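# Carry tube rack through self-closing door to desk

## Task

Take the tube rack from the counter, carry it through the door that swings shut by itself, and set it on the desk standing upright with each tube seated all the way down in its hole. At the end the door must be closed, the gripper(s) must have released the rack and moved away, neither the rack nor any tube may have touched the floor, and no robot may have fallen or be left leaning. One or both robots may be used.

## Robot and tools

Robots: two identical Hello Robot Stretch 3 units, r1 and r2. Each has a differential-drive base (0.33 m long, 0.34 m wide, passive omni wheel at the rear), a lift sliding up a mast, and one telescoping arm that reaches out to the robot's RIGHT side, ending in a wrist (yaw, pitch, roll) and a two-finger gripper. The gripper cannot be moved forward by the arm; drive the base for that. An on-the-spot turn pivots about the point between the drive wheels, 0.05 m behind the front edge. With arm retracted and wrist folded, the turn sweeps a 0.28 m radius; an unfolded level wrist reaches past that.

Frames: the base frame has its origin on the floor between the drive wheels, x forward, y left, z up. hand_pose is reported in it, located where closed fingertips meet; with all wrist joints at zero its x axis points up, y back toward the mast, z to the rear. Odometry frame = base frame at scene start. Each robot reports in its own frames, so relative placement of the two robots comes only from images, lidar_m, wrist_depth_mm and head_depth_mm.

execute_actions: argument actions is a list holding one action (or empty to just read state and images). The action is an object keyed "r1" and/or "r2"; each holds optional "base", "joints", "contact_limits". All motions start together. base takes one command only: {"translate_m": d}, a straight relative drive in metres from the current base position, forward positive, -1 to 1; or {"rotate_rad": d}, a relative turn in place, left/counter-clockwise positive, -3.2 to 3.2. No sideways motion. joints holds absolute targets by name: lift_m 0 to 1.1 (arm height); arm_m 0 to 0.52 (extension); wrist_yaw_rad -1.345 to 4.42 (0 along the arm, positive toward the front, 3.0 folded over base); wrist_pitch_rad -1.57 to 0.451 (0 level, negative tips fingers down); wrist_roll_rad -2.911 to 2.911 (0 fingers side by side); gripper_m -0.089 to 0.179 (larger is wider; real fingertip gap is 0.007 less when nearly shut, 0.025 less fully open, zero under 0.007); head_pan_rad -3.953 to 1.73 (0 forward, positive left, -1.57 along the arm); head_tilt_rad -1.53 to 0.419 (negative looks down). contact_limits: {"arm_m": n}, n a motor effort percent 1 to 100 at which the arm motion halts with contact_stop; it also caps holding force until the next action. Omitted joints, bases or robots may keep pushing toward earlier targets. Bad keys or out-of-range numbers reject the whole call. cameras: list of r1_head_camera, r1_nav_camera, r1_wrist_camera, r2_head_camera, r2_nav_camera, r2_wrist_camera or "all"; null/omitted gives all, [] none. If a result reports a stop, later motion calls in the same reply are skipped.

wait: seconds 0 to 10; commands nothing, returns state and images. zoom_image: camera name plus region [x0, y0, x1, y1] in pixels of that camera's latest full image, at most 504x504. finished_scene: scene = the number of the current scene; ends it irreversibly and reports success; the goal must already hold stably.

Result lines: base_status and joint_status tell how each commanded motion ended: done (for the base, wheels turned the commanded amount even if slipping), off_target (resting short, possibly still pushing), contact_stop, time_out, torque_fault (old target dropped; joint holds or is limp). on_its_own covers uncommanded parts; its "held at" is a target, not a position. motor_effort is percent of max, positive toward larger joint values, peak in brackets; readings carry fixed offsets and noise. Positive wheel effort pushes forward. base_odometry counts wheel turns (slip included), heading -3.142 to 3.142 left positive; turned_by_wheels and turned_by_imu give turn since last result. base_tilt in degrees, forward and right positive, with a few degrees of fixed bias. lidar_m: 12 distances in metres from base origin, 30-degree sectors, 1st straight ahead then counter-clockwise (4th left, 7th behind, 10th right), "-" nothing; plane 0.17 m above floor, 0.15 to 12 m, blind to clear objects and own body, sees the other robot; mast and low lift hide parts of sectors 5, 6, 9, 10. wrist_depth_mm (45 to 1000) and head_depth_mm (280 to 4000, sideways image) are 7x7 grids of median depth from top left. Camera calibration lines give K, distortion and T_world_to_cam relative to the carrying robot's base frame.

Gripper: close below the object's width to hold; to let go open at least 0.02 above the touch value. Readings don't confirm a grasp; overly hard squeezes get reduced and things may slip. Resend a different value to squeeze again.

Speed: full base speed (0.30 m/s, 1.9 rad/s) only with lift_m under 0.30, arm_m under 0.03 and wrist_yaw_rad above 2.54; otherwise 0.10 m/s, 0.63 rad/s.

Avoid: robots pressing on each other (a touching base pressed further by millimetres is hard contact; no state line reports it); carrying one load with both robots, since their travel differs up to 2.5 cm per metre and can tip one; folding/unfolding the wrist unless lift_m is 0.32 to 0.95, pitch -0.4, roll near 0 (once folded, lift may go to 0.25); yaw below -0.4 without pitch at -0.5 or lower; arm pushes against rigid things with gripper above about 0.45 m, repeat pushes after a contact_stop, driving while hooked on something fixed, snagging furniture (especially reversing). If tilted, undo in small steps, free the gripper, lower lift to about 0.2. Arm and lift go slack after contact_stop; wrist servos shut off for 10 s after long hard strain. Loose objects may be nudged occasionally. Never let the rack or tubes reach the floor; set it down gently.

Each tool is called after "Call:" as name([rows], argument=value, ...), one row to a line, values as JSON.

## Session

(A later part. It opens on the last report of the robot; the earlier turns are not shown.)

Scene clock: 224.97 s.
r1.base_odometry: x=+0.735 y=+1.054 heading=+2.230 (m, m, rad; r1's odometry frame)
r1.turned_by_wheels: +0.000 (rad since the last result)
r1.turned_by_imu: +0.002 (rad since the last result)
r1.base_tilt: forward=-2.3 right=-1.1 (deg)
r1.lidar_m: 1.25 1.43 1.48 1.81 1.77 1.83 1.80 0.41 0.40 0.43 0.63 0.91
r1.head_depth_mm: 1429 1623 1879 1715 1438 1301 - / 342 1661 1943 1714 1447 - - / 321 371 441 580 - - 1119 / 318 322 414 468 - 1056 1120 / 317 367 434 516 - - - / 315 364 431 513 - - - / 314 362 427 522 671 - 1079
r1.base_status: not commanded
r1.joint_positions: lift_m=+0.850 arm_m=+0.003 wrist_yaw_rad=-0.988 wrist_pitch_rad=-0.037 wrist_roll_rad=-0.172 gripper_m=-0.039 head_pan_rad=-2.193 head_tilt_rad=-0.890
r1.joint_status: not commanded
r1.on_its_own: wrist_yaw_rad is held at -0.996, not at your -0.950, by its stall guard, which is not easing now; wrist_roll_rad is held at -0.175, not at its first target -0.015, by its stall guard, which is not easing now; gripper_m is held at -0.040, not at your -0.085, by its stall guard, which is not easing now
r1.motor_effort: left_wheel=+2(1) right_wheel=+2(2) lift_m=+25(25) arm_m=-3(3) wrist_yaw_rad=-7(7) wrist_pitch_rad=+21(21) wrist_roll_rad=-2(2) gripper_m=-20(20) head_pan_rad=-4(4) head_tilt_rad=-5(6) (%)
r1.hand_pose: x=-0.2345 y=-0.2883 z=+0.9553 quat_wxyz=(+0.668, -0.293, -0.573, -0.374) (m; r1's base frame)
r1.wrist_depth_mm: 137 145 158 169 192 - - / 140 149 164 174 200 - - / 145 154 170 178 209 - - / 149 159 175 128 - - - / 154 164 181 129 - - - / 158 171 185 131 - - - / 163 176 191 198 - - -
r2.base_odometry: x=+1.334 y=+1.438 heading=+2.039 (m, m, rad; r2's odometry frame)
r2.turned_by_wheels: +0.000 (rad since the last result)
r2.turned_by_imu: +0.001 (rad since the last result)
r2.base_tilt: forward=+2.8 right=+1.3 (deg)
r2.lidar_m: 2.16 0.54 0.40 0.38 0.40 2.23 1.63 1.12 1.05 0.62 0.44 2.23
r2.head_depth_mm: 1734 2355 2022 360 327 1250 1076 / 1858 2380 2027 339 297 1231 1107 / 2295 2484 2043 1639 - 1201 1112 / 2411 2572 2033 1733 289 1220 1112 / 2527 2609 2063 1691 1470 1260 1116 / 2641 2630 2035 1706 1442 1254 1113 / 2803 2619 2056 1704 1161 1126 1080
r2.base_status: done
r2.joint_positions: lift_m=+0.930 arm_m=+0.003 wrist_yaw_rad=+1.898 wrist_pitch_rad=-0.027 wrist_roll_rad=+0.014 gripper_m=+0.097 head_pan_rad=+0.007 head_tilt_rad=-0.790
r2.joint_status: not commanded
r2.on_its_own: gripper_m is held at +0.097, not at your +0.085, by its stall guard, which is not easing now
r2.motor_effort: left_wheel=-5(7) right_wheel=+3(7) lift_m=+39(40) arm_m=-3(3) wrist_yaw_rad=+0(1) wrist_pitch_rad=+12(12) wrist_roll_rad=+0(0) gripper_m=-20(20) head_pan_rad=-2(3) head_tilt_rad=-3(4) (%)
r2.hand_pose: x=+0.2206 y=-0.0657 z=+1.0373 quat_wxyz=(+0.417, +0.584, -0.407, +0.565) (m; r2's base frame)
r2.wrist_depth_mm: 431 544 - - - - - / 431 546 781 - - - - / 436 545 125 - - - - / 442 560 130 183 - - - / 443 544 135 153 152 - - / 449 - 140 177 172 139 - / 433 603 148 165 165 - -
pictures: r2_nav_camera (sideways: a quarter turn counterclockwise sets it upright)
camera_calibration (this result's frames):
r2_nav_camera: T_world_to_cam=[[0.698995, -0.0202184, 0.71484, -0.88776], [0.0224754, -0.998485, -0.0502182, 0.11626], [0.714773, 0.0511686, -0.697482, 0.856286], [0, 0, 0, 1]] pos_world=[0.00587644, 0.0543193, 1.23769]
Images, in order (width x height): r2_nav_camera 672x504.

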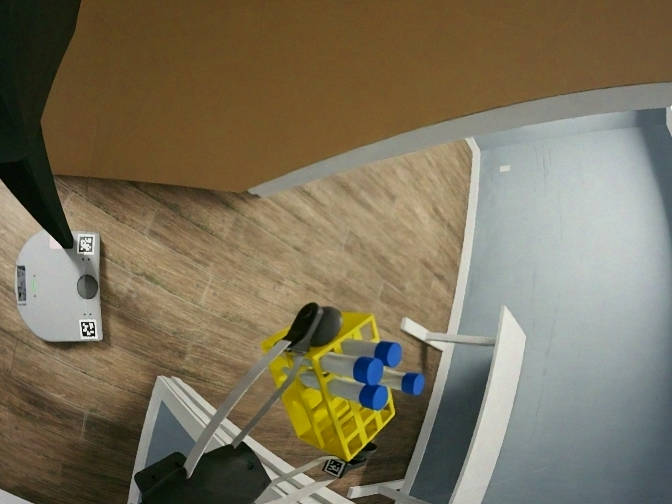

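Call:
execute_actions([
  {"r2":{"base":{"translate_m":0.55}}},
], cameras=[])

Call:
execute_actions([
  {"r2":{"base":{"rotate_rad":-0.5}}},
], cameras=[])

Call:
execute_actions([
  {"r2":{"base":{"translate_m":1.0}}},
], cameras=[])

Call:
execute_actions([
  {"r1":{"base":{"translate_m":0.5},"joints":{"gripper_m":0.12}},"r2":{"base":{"rotate_rad":1.4},"joints":{"wrist_yaw_rad":0,"head_pan_rad":-1.4}}},
], cameras=["r2_nav_camera","r1_nav_camera"])

Scene clock: 240.13 s.
r1.base_odometry: x=+0.735 y=+1.054 heading=+2.230 (m, m, rad; r1's odometry frame)
r1.turned_by_wheels: +0.000 (rad since the last result)
r1.turned_by_imu: +0.003 (rad since the last result)
r1.base_tilt: forward=-2.4 right=-0.9 (deg)
r1.lidar_m: 1.25 1.43 1.49 1.82 1.77 1.83 1.80 0.41 0.40 0.43 0.63 0.90
r1.head_depth_mm: 1428 1637 1890 1713 1445 1306 - / 343 1658 1940 1717 1441 - - / 321 372 441 581 - - 1122 / 318 322 414 468 - 1054 1120 / 317 366 434 518 - - - / 315 364 430 513 - - - / 313 362 428 521 672 - 1080
r1.base_status: not commanded
r1.joint_positions: lift_m=+0.850 arm_m=+0.003 wrist_yaw_rad=-0.988 wrist_pitch_rad=-0.037 wrist_roll_rad=-0.172 gripper_m=-0.039 head_pan_rad=-2.193 head_tilt_rad=-0.890
r1.joint_status: not commanded
r1.on_its_own: wrist_yaw_rad is held at -0.996, not at your -0.950, by its stall guard, which is not easing now; wrist_roll_rad is held at -0.175, not at its first target -0.015, by its stall guard, which is not easing now; gripper_m is held at -0.040, not at your -0.085, by its stall guard, which is not easing now
r1.motor_effort: left_wheel=+2(3) right_wheel=+2(2) lift_m=+25(25) arm_m=-3(3) wrist_yaw_rad=-7(7) wrist_pitch_rad=+21(21) wrist_roll_rad=-2(2) gripper_m=-20(20) head_pan_rad=-4(4) head_tilt_rad=-5(5) (%)
r1.hand_pose: x=-0.2345 y=-0.2883 z=+0.9553 quat_wxyz=(+0.668, -0.293, -0.573, -0.374) (m; r1's base frame)
r1.wrist_depth_mm: 136 145 158 170 193 - - / 140 150 164 175 201 - - / 145 154 170 179 208 - - / 149 159 174 128 - - - / 153 165 181 128 - - - / 158 170 185 131 - - - / 164 176 190 200 - - -
r2.base_odometry: x=+1.085 y=+1.929 heading=+2.039 (m, m, rad; r2's odometry frame)
r2.turned_by_wheels: +0.000 (rad since the last result)
r2.turned_by_imu: +0.001 (rad since the last result)
r2.base_tilt: forward=+2.9 right=+1.3 (deg)
r2.lidar_m: 1.64 2.64 0.42 0.39 0.40 0.55 2.00 1.37 0.42 1.31 1.69 1.63
r2.head_depth_mm: 1555 1296 2022 360 327 1246 1106 / 1696 1602 1922 343 297 1226 1108 / 1865 2138 2039 1668 - 1197 1110 / 1935 2234 2045 1731 289 1220 1113 / 2030 2317 2043 1691 1479 1257 1112 / 2134 2411 2058 1687 1445 1260 1117 / 2245 2518 2042 1701 1444 1259 1116
r2.base_status: done
r2.joint_positions: lift_m=+0.930 arm_m=+0.003 wrist_yaw_rad=+1.898 wrist_pitch_rad=-0.027 wrist_roll_rad=+0.014 gripper_m=+0.097 head_pan_rad=+0.007 head_tilt_rad=-0.790
r2.joint_status: not commanded
r2.on_its_own: gripper_m is held at +0.097, not at your +0.085, by its stall guard, which is not easing now
r2.motor_effort: left_wheel=-4(5) right_wheel=+3(7) lift_m=+40(39) arm_m=-3(3) wrist_yaw_rad=+1(1) wrist_pitch_rad=+12(12) wrist_roll_rad=+1(0) gripper_m=-21(21) head_pan_rad=-4(2) head_tilt_rad=-3(3) (%)
r2.hand_pose: x=+0.2206 y=-0.0657 z=+1.0373 quat_wxyz=(+0.417, +0.584, -0.407, +0.565) (m; r2's base frame)
r2.wrist_depth_mm: - - - - - - - / - - - - - - - / - - 125 - - - - / - - 129 184 - - - / - - 134 153 152 - - / - - 140 175 172 139 - / - - 149 165 166 - -
pictures: none
No camera images: the call's "cameras" was empty. Leave "cameras" out to get every camera's image.

Scene clock: 241.87 s.
r1.base_odometry: x=+0.735 y=+1.054 heading=+2.230 (m, m, rad; r1's odometry frame)
r1.turned_by_wheels: +0.000 (rad since the last result)
r1.turned_by_imu: +0.000 (rad since the last result)
r1.base_tilt: forward=-2.4 right=-0.9 (deg)
r1.lidar_m: 1.25 1.43 1.48 1.82 1.77 1.83 1.80 0.41 0.40 0.43 0.63 0.91
r1.head_depth_mm: 1433 1620 1901 1720 1440 1303 - / 342 1666 1941 1713 1439 - - / 321 371 441 580 - - 1120 / 318 322 414 468 - 1056 1116 / 317 366 434 516 - - - / 315 364 432 513 - - - / 313 362 428 521 671 - 1079
r1.base_status: not commanded
r1.joint_positions: lift_m=+0.850 arm_m=+0.003 wrist_yaw_rad=-0.988 wrist_pitch_rad=-0.037 wrist_roll_rad=-0.172 gripper_m=-0.039 head_pan_rad=-2.193 head_tilt_rad=-0.890
r1.joint_status: not commanded
r1.on_its_own: wrist_yaw_rad is held at -0.996, not at your -0.950, by its stall guard, which is not easing now; wrist_roll_rad is held at -0.175, not at its first target -0.015, by its stall guard, which is not easing now; gripper_m is held at -0.040, not at your -0.085, by its stall guard, which is not easing now
r1.motor_effort: left_wheel=+2(1) right_wheel=+2(2) lift_m=+24(25) arm_m=-3(3) wrist_yaw_rad=-7(7) wrist_pitch_rad=+21(21) wrist_roll_rad=-2(2) gripper_m=-20(21) head_pan_rad=-4(5) head_tilt_rad=-5(5) (%)
r1.hand_pose: x=-0.2345 y=-0.2883 z=+0.9553 quat_wxyz=(+0.668, -0.293, -0.573, -0.374) (m; r1's base frame)
r1.wrist_depth_mm: 137 146 159 169 192 - - / 141 149 163 175 199 - - / 145 154 168 179 210 - - / 149 159 175 128 - - - / 154 165 181 128 - - - / 158 169 185 130 - - - / 164 175 190 199 - - -
r2.base_odometry: x=+1.085 y=+1.929 heading=+1.539 (m, m, rad; r2's odometry frame)
r2.turned_by_wheels: -0.500 (rad since the last result)
r2.turned_by_imu: -0.499 (rad since the last result)
r2.base_tilt: forward=+2.9 right=+1.4 (deg)
r2.lidar_m: 1.63 2.10 2.62 0.43 0.39 0.40 0.56 1.94 1.36 0.42 1.32 1.73
r2.head_depth_mm: 1558 2097 2026 360 327 1249 1108 / 1560 2068 2037 339 298 1230 1107 / 1570 2057 2038 1657 - 1199 1111 / 1579 2036 2038 1724 289 1224 1113 / 1585 2026 2053 1698 1467 1256 1114 / 1593 1605 1943 1696 1439 1257 1119 / 1647 1996 2069 1698 1447 1259 1116
r2.base_status: done
r2.joint_positions: lift_m=+0.930 arm_m=+0.003 wrist_yaw_rad=+1.898 wrist_pitch_rad=-0.027 wrist_roll_rad=+0.014 gripper_m=+0.097 head_pan_rad=+0.007 head_tilt_rad=-0.790
r2.joint_status: not commanded
r2.on_its_own: gripper_m is held at +0.097, not at your +0.085, by its stall guard, which is not easing now
r2.motor_effort: left_wheel=+3(8) right_wheel=-4(9) lift_m=+39(40) arm_m=-3(3) wrist_yaw_rad=+1(1) wrist_pitch_rad=+12(12) wrist_roll_rad=+0(0) gripper_m=-20(20) head_pan_rad=-2(3) head_tilt_rad=-3(3) (%)
r2.hand_pose: x=+0.2206 y=-0.0656 z=+1.0373 quat_wxyz=(+0.417, +0.584, -0.407, +0.565) (m; r2's base frame)
r2.wrist_depth_mm: - - - - - - - / - - - - - - - / - - 124 - - - - / - - 130 184 - - - / - - 134 153 152 - - / - - 140 177 173 139 - / - - 149 166 164 - -
pictures: none
No camera images: the call's "cameras" was empty. Leave "cameras" out to get every camera's image.

Scene clock: 253.03 s.
r1.base_odometry: x=+0.735 y=+1.054 heading=+2.230 (m, m, rad; r1's odometry frame)
r1.turned_by_wheels: +0.000 (rad since the last result)
r1.turned_by_imu: +0.003 (rad since the last result)
r1.base_tilt: forward=-2.4 right=-0.9 (deg)
r1.lidar_m: 1.25 1.43 1.48 1.82 1.77 1.82 1.80 0.41 0.40 0.43 0.63 0.91
r1.head_depth_mm: 1432 1634 1899 1723 1450 1296 - / 342 1671 1921 1716 1442 - - / 321 371 441 580 - - 1120 / 318 322 413 469 - 1057 1114 / 317 367 434 517 - - - / 315 364 431 512 - - - / 313 362 427 522 671 - 1082
r1.base_status: not commanded
r1.joint_positions: lift_m=+0.850 arm_m=+0.003 wrist_yaw_rad=-0.988 wrist_pitch_rad=-0.037 wrist_roll_rad=-0.172 gripper_m=-0.039 head_pan_rad=-2.193 head_tilt_rad=-0.890
r1.joint_status: not commanded
r1.on_its_own: wrist_yaw_rad is held at -0.996, not at your -0.950, by its stall guard, which is not easing now; wrist_roll_rad is held at -0.175, not at its first target -0.015, by its stall guard, which is not easing now; gripper_m is held at -0.040, not at your -0.085, by its stall guard, which is not easing now
r1.motor_effort: left_wheel=+2(2) right_wheel=+2(2) lift_m=+25(25) arm_m=-3(3) wrist_yaw_rad=-7(7) wrist_pitch_rad=+21(21) wrist_roll_rad=-2(2) gripper_m=-20(21) head_pan_rad=-5(5) head_tilt_rad=-5(5) (%)
r1.hand_pose: x=-0.2345 y=-0.2883 z=+0.9553 quat_wxyz=(+0.668, -0.293, -0.573, -0.374) (m; r1's base frame)
r1.wrist_depth_mm: 136 145 159 169 193 - - / 141 150 164 175 200 - - / 144 155 169 179 208 - - / 149 158 176 128 - - - / 153 164 182 128 - - - / 158 170 186 131 - - - / 163 175 190 200 - - -
r2.base_odometry: x=+1.117 y=+2.929 heading=+1.539 (m, m, rad; r2's odometry frame)
r2.turned_by_wheels: +0.000 (rad since the last result)
r2.turned_by_imu: +0.002 (rad since the last result)
r2.base_tilt: forward=+2.8 right=+1.2 (deg)
r2.lidar_m: 1.05 0.68 1.41 2.54 1.47 1.09 1.26 1.04 1.30 1.23 1.09 1.11
r2.head_depth_mm: 912 1027 902 360 329 1207 1107 / 905 1031 906 344 297 1188 1111 / 898 1031 909 730 - 1184 1113 / 890 1027 912 771 289 1209 1108 / 886 1018 916 752 653 590 1111 / 879 1014 916 755 641 590 1113 / 872 1006 918 752 642 592 1102
r2.base_status: done
r2.joint_positions: lift_m=+0.930 arm_m=+0.003 wrist_yaw_rad=+1.898 wrist_pitch_rad=-0.027 wrist_roll_rad=+0.014 gripper_m=+0.097 head_pan_rad=+0.007 head_tilt_rad=-0.790
r2.joint_status: not commanded
r2.on_its_own: gripper_m is held at +0.097, not at your +0.085, by its stall guard, which is not easing now
r2.motor_effort: left_wheel=+2(8) right_wheel=-3(5) lift_m=+40(39) arm_m=-3(3) wrist_yaw_rad=+1(1) wrist_pitch_rad=+12(12) wrist_roll_rad=+0(0) gripper_m=-21(18) head_pan_rad=-3(3) head_tilt_rad=-3(3) (%)
r2.hand_pose: x=+0.2206 y=-0.0656 z=+1.0373 quat_wxyz=(+0.417, +0.584, -0.407, +0.565) (m; r2's base frame)
r2.wrist_depth_mm: - - - 919 867 793 741 / - - - 953 894 837 779 / - - 125 - 981 852 801 / - - 130 183 968 910 884 / - - 134 152 153 896 823 / - - 141 176 173 140 664 / - 515 149 165 165 494 519
pictures: none
No camera images: the call's "cameras" was empty. Leave "cameras" out to get every camera's image.

Scene clock: 259.40 s.
r1.base_odometry: x=+0.429 y=+1.449 heading=+2.230 (m, m, rad; r1's odometry frame)
r1.turned_by_wheels: +0.000 (rad since the last result)
r1.turned_by_imu: -0.076 (rad since the last result)
r1.base_tilt: forward=-2.4 right=-1.0 (deg)
r1.lidar_m: 0.80 1.02 1.04 1.36 2.03 2.07 2.28 2.15 0.92 0.64 0.60 0.62
r1.head_depth_mm: 1761 2022 2099 1716 1452 1297 - / 1829 2090 2130 1717 1453 - - / 1870 2171 2105 1726 - - 1114 / 1657 1934 2047 1728 - 1227 1117 / 1248 1407 1588 1636 - - - / 1021 1114 1228 1336 - - - / 855 920 999 1083 1189 - 1079
r1.base_status: done
r1.joint_positions: lift_m=+0.850 arm_m=+0.003 wrist_yaw_rad=-0.998 wrist_pitch_rad=-0.023 wrist_roll_rad=-0.173 gripper_m=+0.120 head_pan_rad=-2.193 head_tilt_rad=-0.890
r1.joint_status: all done
r1.on_its_own: wrist_yaw_rad is held at -0.996, not at your -0.950, by its stall guard, which is not easing now; wrist_roll_rad is held at -0.175, not at its first target -0.015, by its stall guard, which is not easing now
r1.motor_effort: left_wheel=+2(8) right_wheel=-1(17) lift_m=+25(25) arm_m=+0(3) wrist_yaw_rad=+2(49) wrist_pitch_rad=+13(25) wrist_roll_rad=-1(2) gripper_m=+0(87) head_pan_rad=-4(5) head_tilt_rad=-5(5) (%)
r1.hand_pose: x=-0.2363 y=-0.2861 z=+0.9588 quat_wxyz=(+0.669, -0.300, -0.569, -0.373) (m; r1's base frame)
r1.wrist_depth_mm: 626 904 - - - - - / 641 938 - - - - - / 652 970 - - - - - / 667 - - - - - - / 699 - - - - - - / 717 948 - - - - - / 706 - - - - - -
r2.base_odometry: x=+1.117 y=+2.929 heading=+2.939 (m, m, rad; r2's odometry frame)
r2.turned_by_wheels: +1.400 (rad since the last result)
r2.turned_by_imu: +1.398 (rad since the last result)
r2.base_tilt: forward=+2.8 right=+1.2 (deg)
r2.lidar_m: 2.24 1.85 1.10 1.05 1.05 1.16 1.23 1.23 1.09 1.05 0.68 1.24
r2.head_depth_mm: 914 1038 416 736 - - 1073 / 910 1005 420 - - - 1112 / 903 995 397 749 632 1189 1111 / 897 1033 884 751 640 1186 1113 / 890 1023 911 753 639 1192 1110 / 883 1016 913 753 641 591 1116 / 878 1011 917 755 642 592 1097
r2.base_status: done
r2.joint_positions: lift_m=+0.930 arm_m=+0.003 wrist_yaw_rad=+0.002 wrist_pitch_rad=-0.027 wrist_roll_rad=+0.014 gripper_m=+0.097 head_pan_rad=-1.393 head_tilt_rad=-0.790
r2.joint_status: all done
r2.on_its_own: gripper_m is held at +0.097, not at your +0.085, by its stall guard, which is not easing now
r2.motor_effort: left_wheel=-4(8) right_wheel=+3(8) lift_m=+40(39) arm_m=-3(3) wrist_yaw_rad=-2(4) wrist_pitch_rad=+12(12) wrist_roll_rad=+0(0) gripper_m=-19(20) head_pan_rad=-2(34) head_tilt_rad=-3(3) (%)
r2.hand_pose: x=-0.0209 y=-0.4033 z=+1.0373 quat_wxyz=(+0.702, +0.010, -0.712, -0.009) (m; r2's base frame)
r2.wrist_depth_mm: 661 684 718 769 804 873 891 / 671 716 760 794 833 899 971 / 703 739 125 818 886 917 987 / 734 766 129 183 893 996 - / 765 803 135 153 152 916 923 / 663 - 141 176 172 139 655 / 539 516 148 165 165 498 521
pictures: r1_nav_camera (sideways: a quarter turn counterclockwise sets it upright), r2_nav_camera (sideways: a quarter turn counterclockwise sets it upright)
camera_calibration (this result's frames):
r1_nav_camera: T_world_to_cam=[[-0.449474, -0.629757, 0.633545, -0.783567], [-0.82166, 0.569736, -0.0166048, 0.0790657], [-0.350496, -0.528022, -0.773528, 0.963429], [0, 0, 0, 1]] pos_world=[0.0504503, -0.0297915, 1.24298]
r2_nav_camera: T_world_to_cam=[[0.0989259, -0.692295, 0.714801, -0.884048], [-0.980127, -0.191907, -0.0502191, 0.122377], [0.171942, -0.695628, -0.697522, 0.85965], [0, 0, 0, 1]] pos_world=[0.0595898, 0.00945923, 1.23769]
Images, in order (width x height): r1_nav_camera 672x504, r2_nav_camera 672x504.

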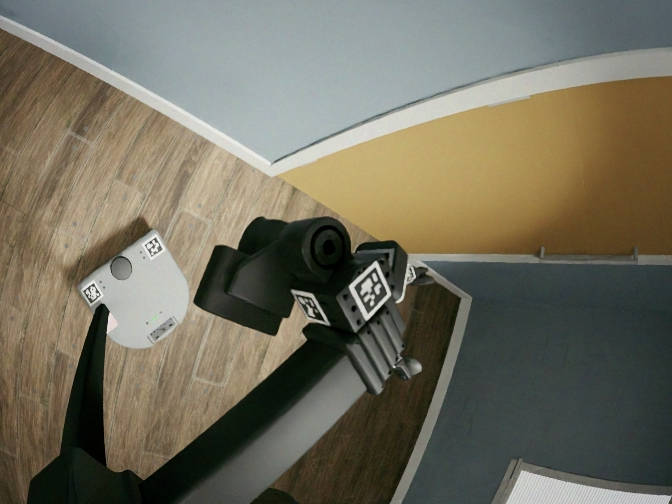

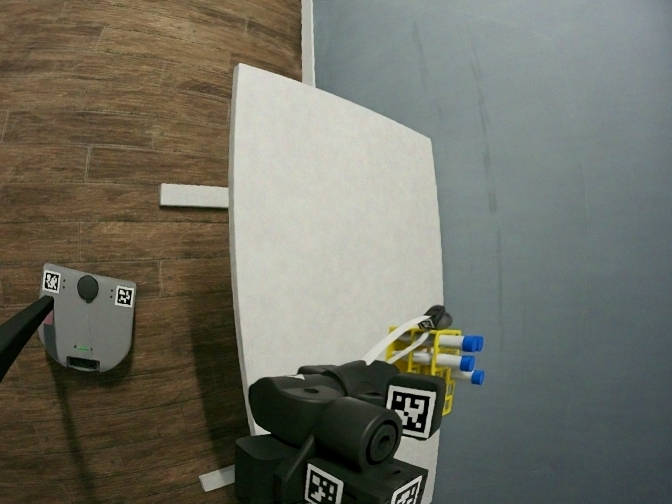

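Call:
execute_actions([
  {"r2":{"joints":{"arm_m":0.2,"lift_m":0.684}}},
], cameras=[])

Call:
execute_actions([
  {"r2":{"joints":{"gripper_m":0.179}}},
], cameras=[])

Call:
execute_actions([
  {"r2":{"joints":{"arm_m":0}}},
], cameras=["r2_wrist_camera"])

Call:
finished_scene(scene=1)

Scene clock: 274.43 s.
r1.base_odometry: x=+0.429 y=+1.449 heading=+2.230 (m, m, rad; r1's odometry frame)
r1.turned_by_wheels: +0.000 (rad since the last result)
r1.turned_by_imu: +0.002 (rad since the last result)
r1.base_tilt: forward=-2.4 right=-0.9 (deg)
r1.lidar_m: 0.80 1.02 1.04 1.36 2.03 2.06 2.27 2.15 0.92 0.64 0.60 0.62
r1.head_depth_mm: 1754 2015 2115 1713 1446 1301 - / 1822 2080 2107 1714 1447 - - / 1876 2164 2108 1710 - - 1116 / 1659 1915 2045 1715 - 1231 1120 / 1239 1406 1592 1633 - - - / 1015 1115 1229 1337 - - - / 859 923 996 1083 1188 - 1079
r1.base_status: not commanded
r1.joint_positions: lift_m=+0.850 arm_m=+0.003 wrist_yaw_rad=-0.998 wrist_pitch_rad=-0.023 wrist_roll_rad=-0.173 gripper_m=+0.120 head_pan_rad=-2.193 head_tilt_rad=-0.890
r1.joint_status: not commanded
r1.on_its_own: wrist_yaw_rad is held at -0.996, not at your -0.950, by its stall guard, which is not easing now; wrist_roll_rad is held at -0.175, not at its first target -0.015, by its stall guard, which is not easing now
r1.motor_effort: left_wheel=+2(1) right_wheel=-1(1) lift_m=+25(25) arm_m=+0(1) wrist_yaw_rad=+1(2) wrist_pitch_rad=+13(13) wrist_roll_rad=-2(1) gripper_m=+0(0) head_pan_rad=-5(5) head_tilt_rad=-5(5) (%)
r1.hand_pose: x=-0.2363 y=-0.2861 z=+0.9588 quat_wxyz=(+0.669, -0.300, -0.569, -0.373) (m; r1's base frame)
r1.wrist_depth_mm: 631 874 - - - - - / 635 924 - - - - - / 665 981 - - - - - / 692 - - - - - - / 701 - - - - - - / 712 926 - - - - - / 709 - - - - - -
r2.base_odometry: x=+1.117 y=+2.929 heading=+2.939 (m, m, rad; r2's odometry frame)
r2.turned_by_wheels: +0.000 (rad since the last result)
r2.turned_by_imu: +0.001 (rad since the last result)
r2.base_tilt: forward=+2.8 right=+1.1 (deg)
r2.lidar_m: 2.24 1.85 1.10 1.05 1.05 1.16 1.23 1.23 1.08 1.05 0.68 1.24
r2.head_depth_mm: 914 1036 903 756 - - - / 911 1032 906 742 - 1206 1112 / 905 1032 906 723 618 1192 1110 / 896 1033 909 751 639 1191 1111 / 890 1024 911 753 641 1192 1110 / 885 1014 914 754 642 591 1114 / 878 1009 919 754 642 592 1101
r2.base_status: not commanded
r2.joint_positions: lift_m=+0.684 arm_m=+0.200 wrist_yaw_rad=+0.001 wrist_pitch_rad=-0.027 wrist_roll_rad=+0.014 gripper_m=+0.097 head_pan_rad=-1.393 head_tilt_rad=-0.790
r2.joint_status: all done
r2.on_its_own: gripper_m is held at +0.097, not at your +0.085, by its stall guard, which is not easing now
r2.motor_effort: left_wheel=-4(4) right_wheel=+3(3) lift_m=+20(37) arm_m=+2(2) wrist_yaw_rad=-1(3) wrist_pitch_rad=+12(12) wrist_roll_rad=+0(0) gripper_m=-21(21) head_pan_rad=-3(3) head_tilt_rad=-3(4) (%)
r2.hand_pose: x=-0.0211 y=-0.6002 z=+0.7921 quat_wxyz=(+0.702, +0.010, -0.712, -0.009) (m; r2's base frame)
r2.wrist_depth_mm: 498 521 551 579 623 635 683 / 523 548 581 599 639 695 723 / 544 567 125 623 660 720 776 / 528 520 131 184 517 520 522 / 325 325 135 153 152 312 325 / 237 - 140 174 172 140 236 / 191 186 149 167 165 179 185
pictures: none
No camera images: the call's "cameras" was empty. Leave "cameras" out to get every camera's image.

Scene clock: 275.73 s.
r1.base_odometry: x=+0.429 y=+1.449 heading=+2.230 (m, m, rad; r1's odometry frame)
r1.turned_by_wheels: +0.000 (rad since the last result)
r1.turned_by_imu: +0.000 (rad since the last result)
r1.base_tilt: forward=-2.5 right=-1.0 (deg)
r1.lidar_m: 0.81 1.02 1.04 1.35 2.03 2.06 2.27 2.15 0.92 0.64 0.60 0.62
r1.head_depth_mm: 1764 2017 2110 1715 1440 1299 - / 1819 2089 2102 1719 1444 - - / 1879 2154 2113 1718 - - 1120 / 1669 1927 2028 1709 - 1218 1118 / 1241 1406 1587 1627 - - - / 1020 1112 1225 1344 - - - / 854 920 995 1084 1193 - 1080
r1.base_status: not commanded
r1.joint_positions: lift_m=+0.850 arm_m=+0.003 wrist_yaw_rad=-0.998 wrist_pitch_rad=-0.023 wrist_roll_rad=-0.173 gripper_m=+0.120 head_pan_rad=-2.193 head_tilt_rad=-0.890
r1.joint_status: not commanded
r1.on_its_own: wrist_yaw_rad is held at -0.996, not at your -0.950, by its stall guard, which is not easing now; wrist_roll_rad is held at -0.175, not at its first target -0.015, by its stall guard, which is not easing now
r1.motor_effort: left_wheel=+1(1) right_wheel=-1(1) lift_m=+25(25) arm_m=+1(1) wrist_yaw_rad=+2(1) wrist_pitch_rad=+13(13) wrist_roll_rad=-1(1) gripper_m=+0(0) head_pan_rad=-4(4) head_tilt_rad=-5(6) (%)
r1.hand_pose: x=-0.2363 y=-0.2861 z=+0.9588 quat_wxyz=(+0.669, -0.300, -0.569, -0.373) (m; r1's base frame)
r1.wrist_depth_mm: 631 868 - - - - - / 645 946 - - - - - / 654 979 - - - - - / 689 - - - - - - / 695 - - - - - - / 722 932 - - - - - / 708 - - - - - -
r2.base_odometry: x=+1.117 y=+2.929 heading=+2.939 (m, m, rad; r2's odometry frame)
r2.turned_by_wheels: +0.000 (rad since the last result)
r2.turned_by_imu: +0.000 (rad since the last result)
r2.base_tilt: forward=+2.7 right=+1.3 (deg)
r2.lidar_m: 2.23 1.85 1.10 1.05 1.05 1.16 1.23 1.23 1.08 1.05 0.68 1.24
r2.head_depth_mm: 914 1038 905 748 - - - / 907 1029 905 743 - 1211 1109 / 903 1032 905 731 618 1189 1112 / 898 1029 913 751 640 1192 1112 / 890 1029 912 753 641 1197 1113 / 881 1019 913 754 641 591 1112 / 877 1009 915 756 643 592 1101
r2.base_status: not commanded
r2.joint_positions: lift_m=+0.684 arm_m=+0.200 wrist_yaw_rad=+0.001 wrist_pitch_rad=-0.021 wrist_roll_rad=+0.014 gripper_m=+0.179 head_pan_rad=-1.393 head_tilt_rad=-0.790
r2.joint_status: all done
r2.motor_effort: left_wheel=-4(4) right_wheel=+3(3) lift_m=+21(20) arm_m=+3(3) wrist_yaw_rad=-1(2) wrist_pitch_rad=+9(12) wrist_roll_rad=+0(0) gripper_m=-1(82) head_pan_rad=-2(3) head_tilt_rad=-3(3) (%)
r2.hand_pose: x=-0.0211 y=-0.6003 z=+0.7937 quat_wxyz=(+0.702, +0.008, -0.712, -0.007) (m; r2's base frame)
r2.wrist_depth_mm: 506 527 552 584 620 638 679 / 523 544 578 605 635 671 723 / 540 572 568 623 688 719 771 / 541 534 125 200 530 534 538 / 330 360 130 175 175 330 331 / 255 216 138 161 160 215 254 / 181 189 142 169 169 180 180
pictures: none
No camera images: the call's "cameras" was empty. Leave "cameras" out to get every camera's image.

Scene clock: 278.43 s.
r1.base_odometry: x=+0.429 y=+1.449 heading=+2.230 (m, m, rad; r1's odometry frame)
r1.turned_by_wheels: +0.000 (rad since the last result)
r1.turned_by_imu: +0.001 (rad since the last result)
r1.base_tilt: forward=-2.4 right=-0.9 (deg)
r1.lidar_m: 0.80 1.02 1.04 1.36 2.03 2.07 2.28 2.15 0.92 0.64 0.60 0.62
r1.head_depth_mm: 1756 2001 2116 1717 1448 1299 - / 1824 2080 2117 1730 1453 - - / 1883 2157 2106 1714 - - 1121 / 1656 1911 2028 1719 - 1222 1119 / 1245 1409 1582 1626 - - - / 1019 1118 1225 1332 - - - / 856 921 998 1089 1192 - 1075
r1.base_status: not commanded
r1.joint_positions: lift_m=+0.850 arm_m=+0.003 wrist_yaw_rad=-0.998 wrist_pitch_rad=-0.023 wrist_roll_rad=-0.173 gripper_m=+0.120 head_pan_rad=-2.193 head_tilt_rad=-0.890
r1.joint_status: not commanded
r1.on_its_own: wrist_yaw_rad is held at -0.996, not at your -0.950, by its stall guard, which is not easing now; wrist_roll_rad is held at -0.175, not at its first target -0.015, by its stall guard, which is not easing now
r1.motor_effort: left_wheel=+2(2) right_wheel=-1(1) lift_m=+25(25) arm_m=+1(1) wrist_yaw_rad=+2(2) wrist_pitch_rad=+13(13) wrist_roll_rad=-2(2) gripper_m=-1(0) head_pan_rad=-4(4) head_tilt_rad=-5(5) (%)
r1.hand_pose: x=-0.2363 y=-0.2861 z=+0.9588 quat_wxyz=(+0.669, -0.300, -0.569, -0.373) (m; r1's base frame)
r1.wrist_depth_mm: 624 921 - - - - - / 649 971 - - - - - / 650 934 - - - - - / 684 - - - - - - / 698 - - - - - - / 695 961 - - - - - / 709 - - - - - -
r2.base_odometry: x=+1.117 y=+2.929 heading=+2.939 (m, m, rad; r2's odometry frame)
r2.turned_by_wheels: +0.000 (rad since the last result)
r2.turned_by_imu: +0.000 (rad since the last result)
r2.base_tilt: forward=+2.7 right=+1.2 (deg)
r2.lidar_m: 2.24 1.85 1.10 1.05 1.05 1.16 1.23 1.23 1.08 1.05 0.68 1.24
r2.head_depth_mm: 917 1042 905 747 624 1206 - / 910 1034 906 729 637 1228 - / 903 1029 907 731 640 - 1063 / 896 1034 911 751 626 1190 1112 / 888 1027 912 752 640 1191 1112 / 884 1022 917 752 642 590 1111 / 878 1008 916 755 643 592 1094
r2.base_status: not commanded
r2.joint_positions: lift_m=+0.684 arm_m=+0.003 wrist_yaw_rad=+0.001 wrist_pitch_rad=-0.020 wrist_roll_rad=+0.014 gripper_m=+0.179 head_pan_rad=-1.393 head_tilt_rad=-0.790
r2.joint_status: all done
joint sent to its limit — the command would take r2.arm_m past its lower limit, so that joint was sent only as far as its limit.
r2.motor_effort: left_wheel=-4(4) right_wheel=+3(3) lift_m=+21(21) arm_m=-3(5) wrist_yaw_rad=-1(1) wrist_pitch_rad=+9(10) wrist_roll_rad=+0(0) gripper_m=+0(0) head_pan_rad=-2(2) head_tilt_rad=-4(3) (%)
r2.hand_pose: x=-0.0212 y=-0.4035 z=+0.7939 quat_wxyz=(+0.702, +0.008, -0.712, -0.007) (m; r2's base frame)
r2.wrist_depth_mm: 665 697 722 766 811 855 904 / 694 707 758 774 835 898 974 / 719 741 783 766 894 928 992 / 542 535 546 347 485 539 544 / 338 362 331 333 329 334 334 / 257 235 243 243 242 241 256 / 182 189 189 190 189 190 181
pictures: r2_wrist_camera
camera_calibration (this result's frames):
r2_wrist_camera: T_world_to_cam=[[-0.999939, -0.00356111, -0.0104847, -0.0159145], [0.00926014, 0.250233, -0.968141, 0.895639], [0.00607127, -0.968179, -0.250184, -0.0273748], [0, 0, 0, 1]] pos_world=[-0.0240411, -0.250678, 0.86009]
Images, in order (width x height): r2_wrist_camera 644x364.

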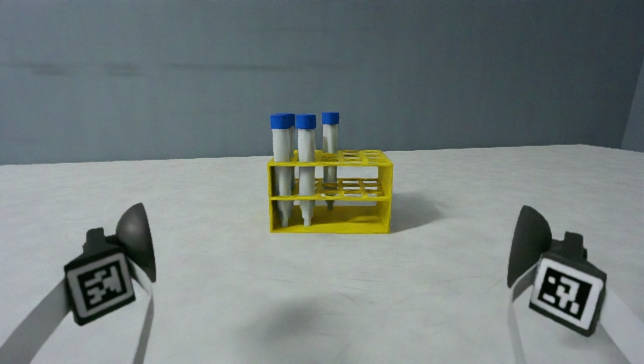

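The scene is finished: the task was done.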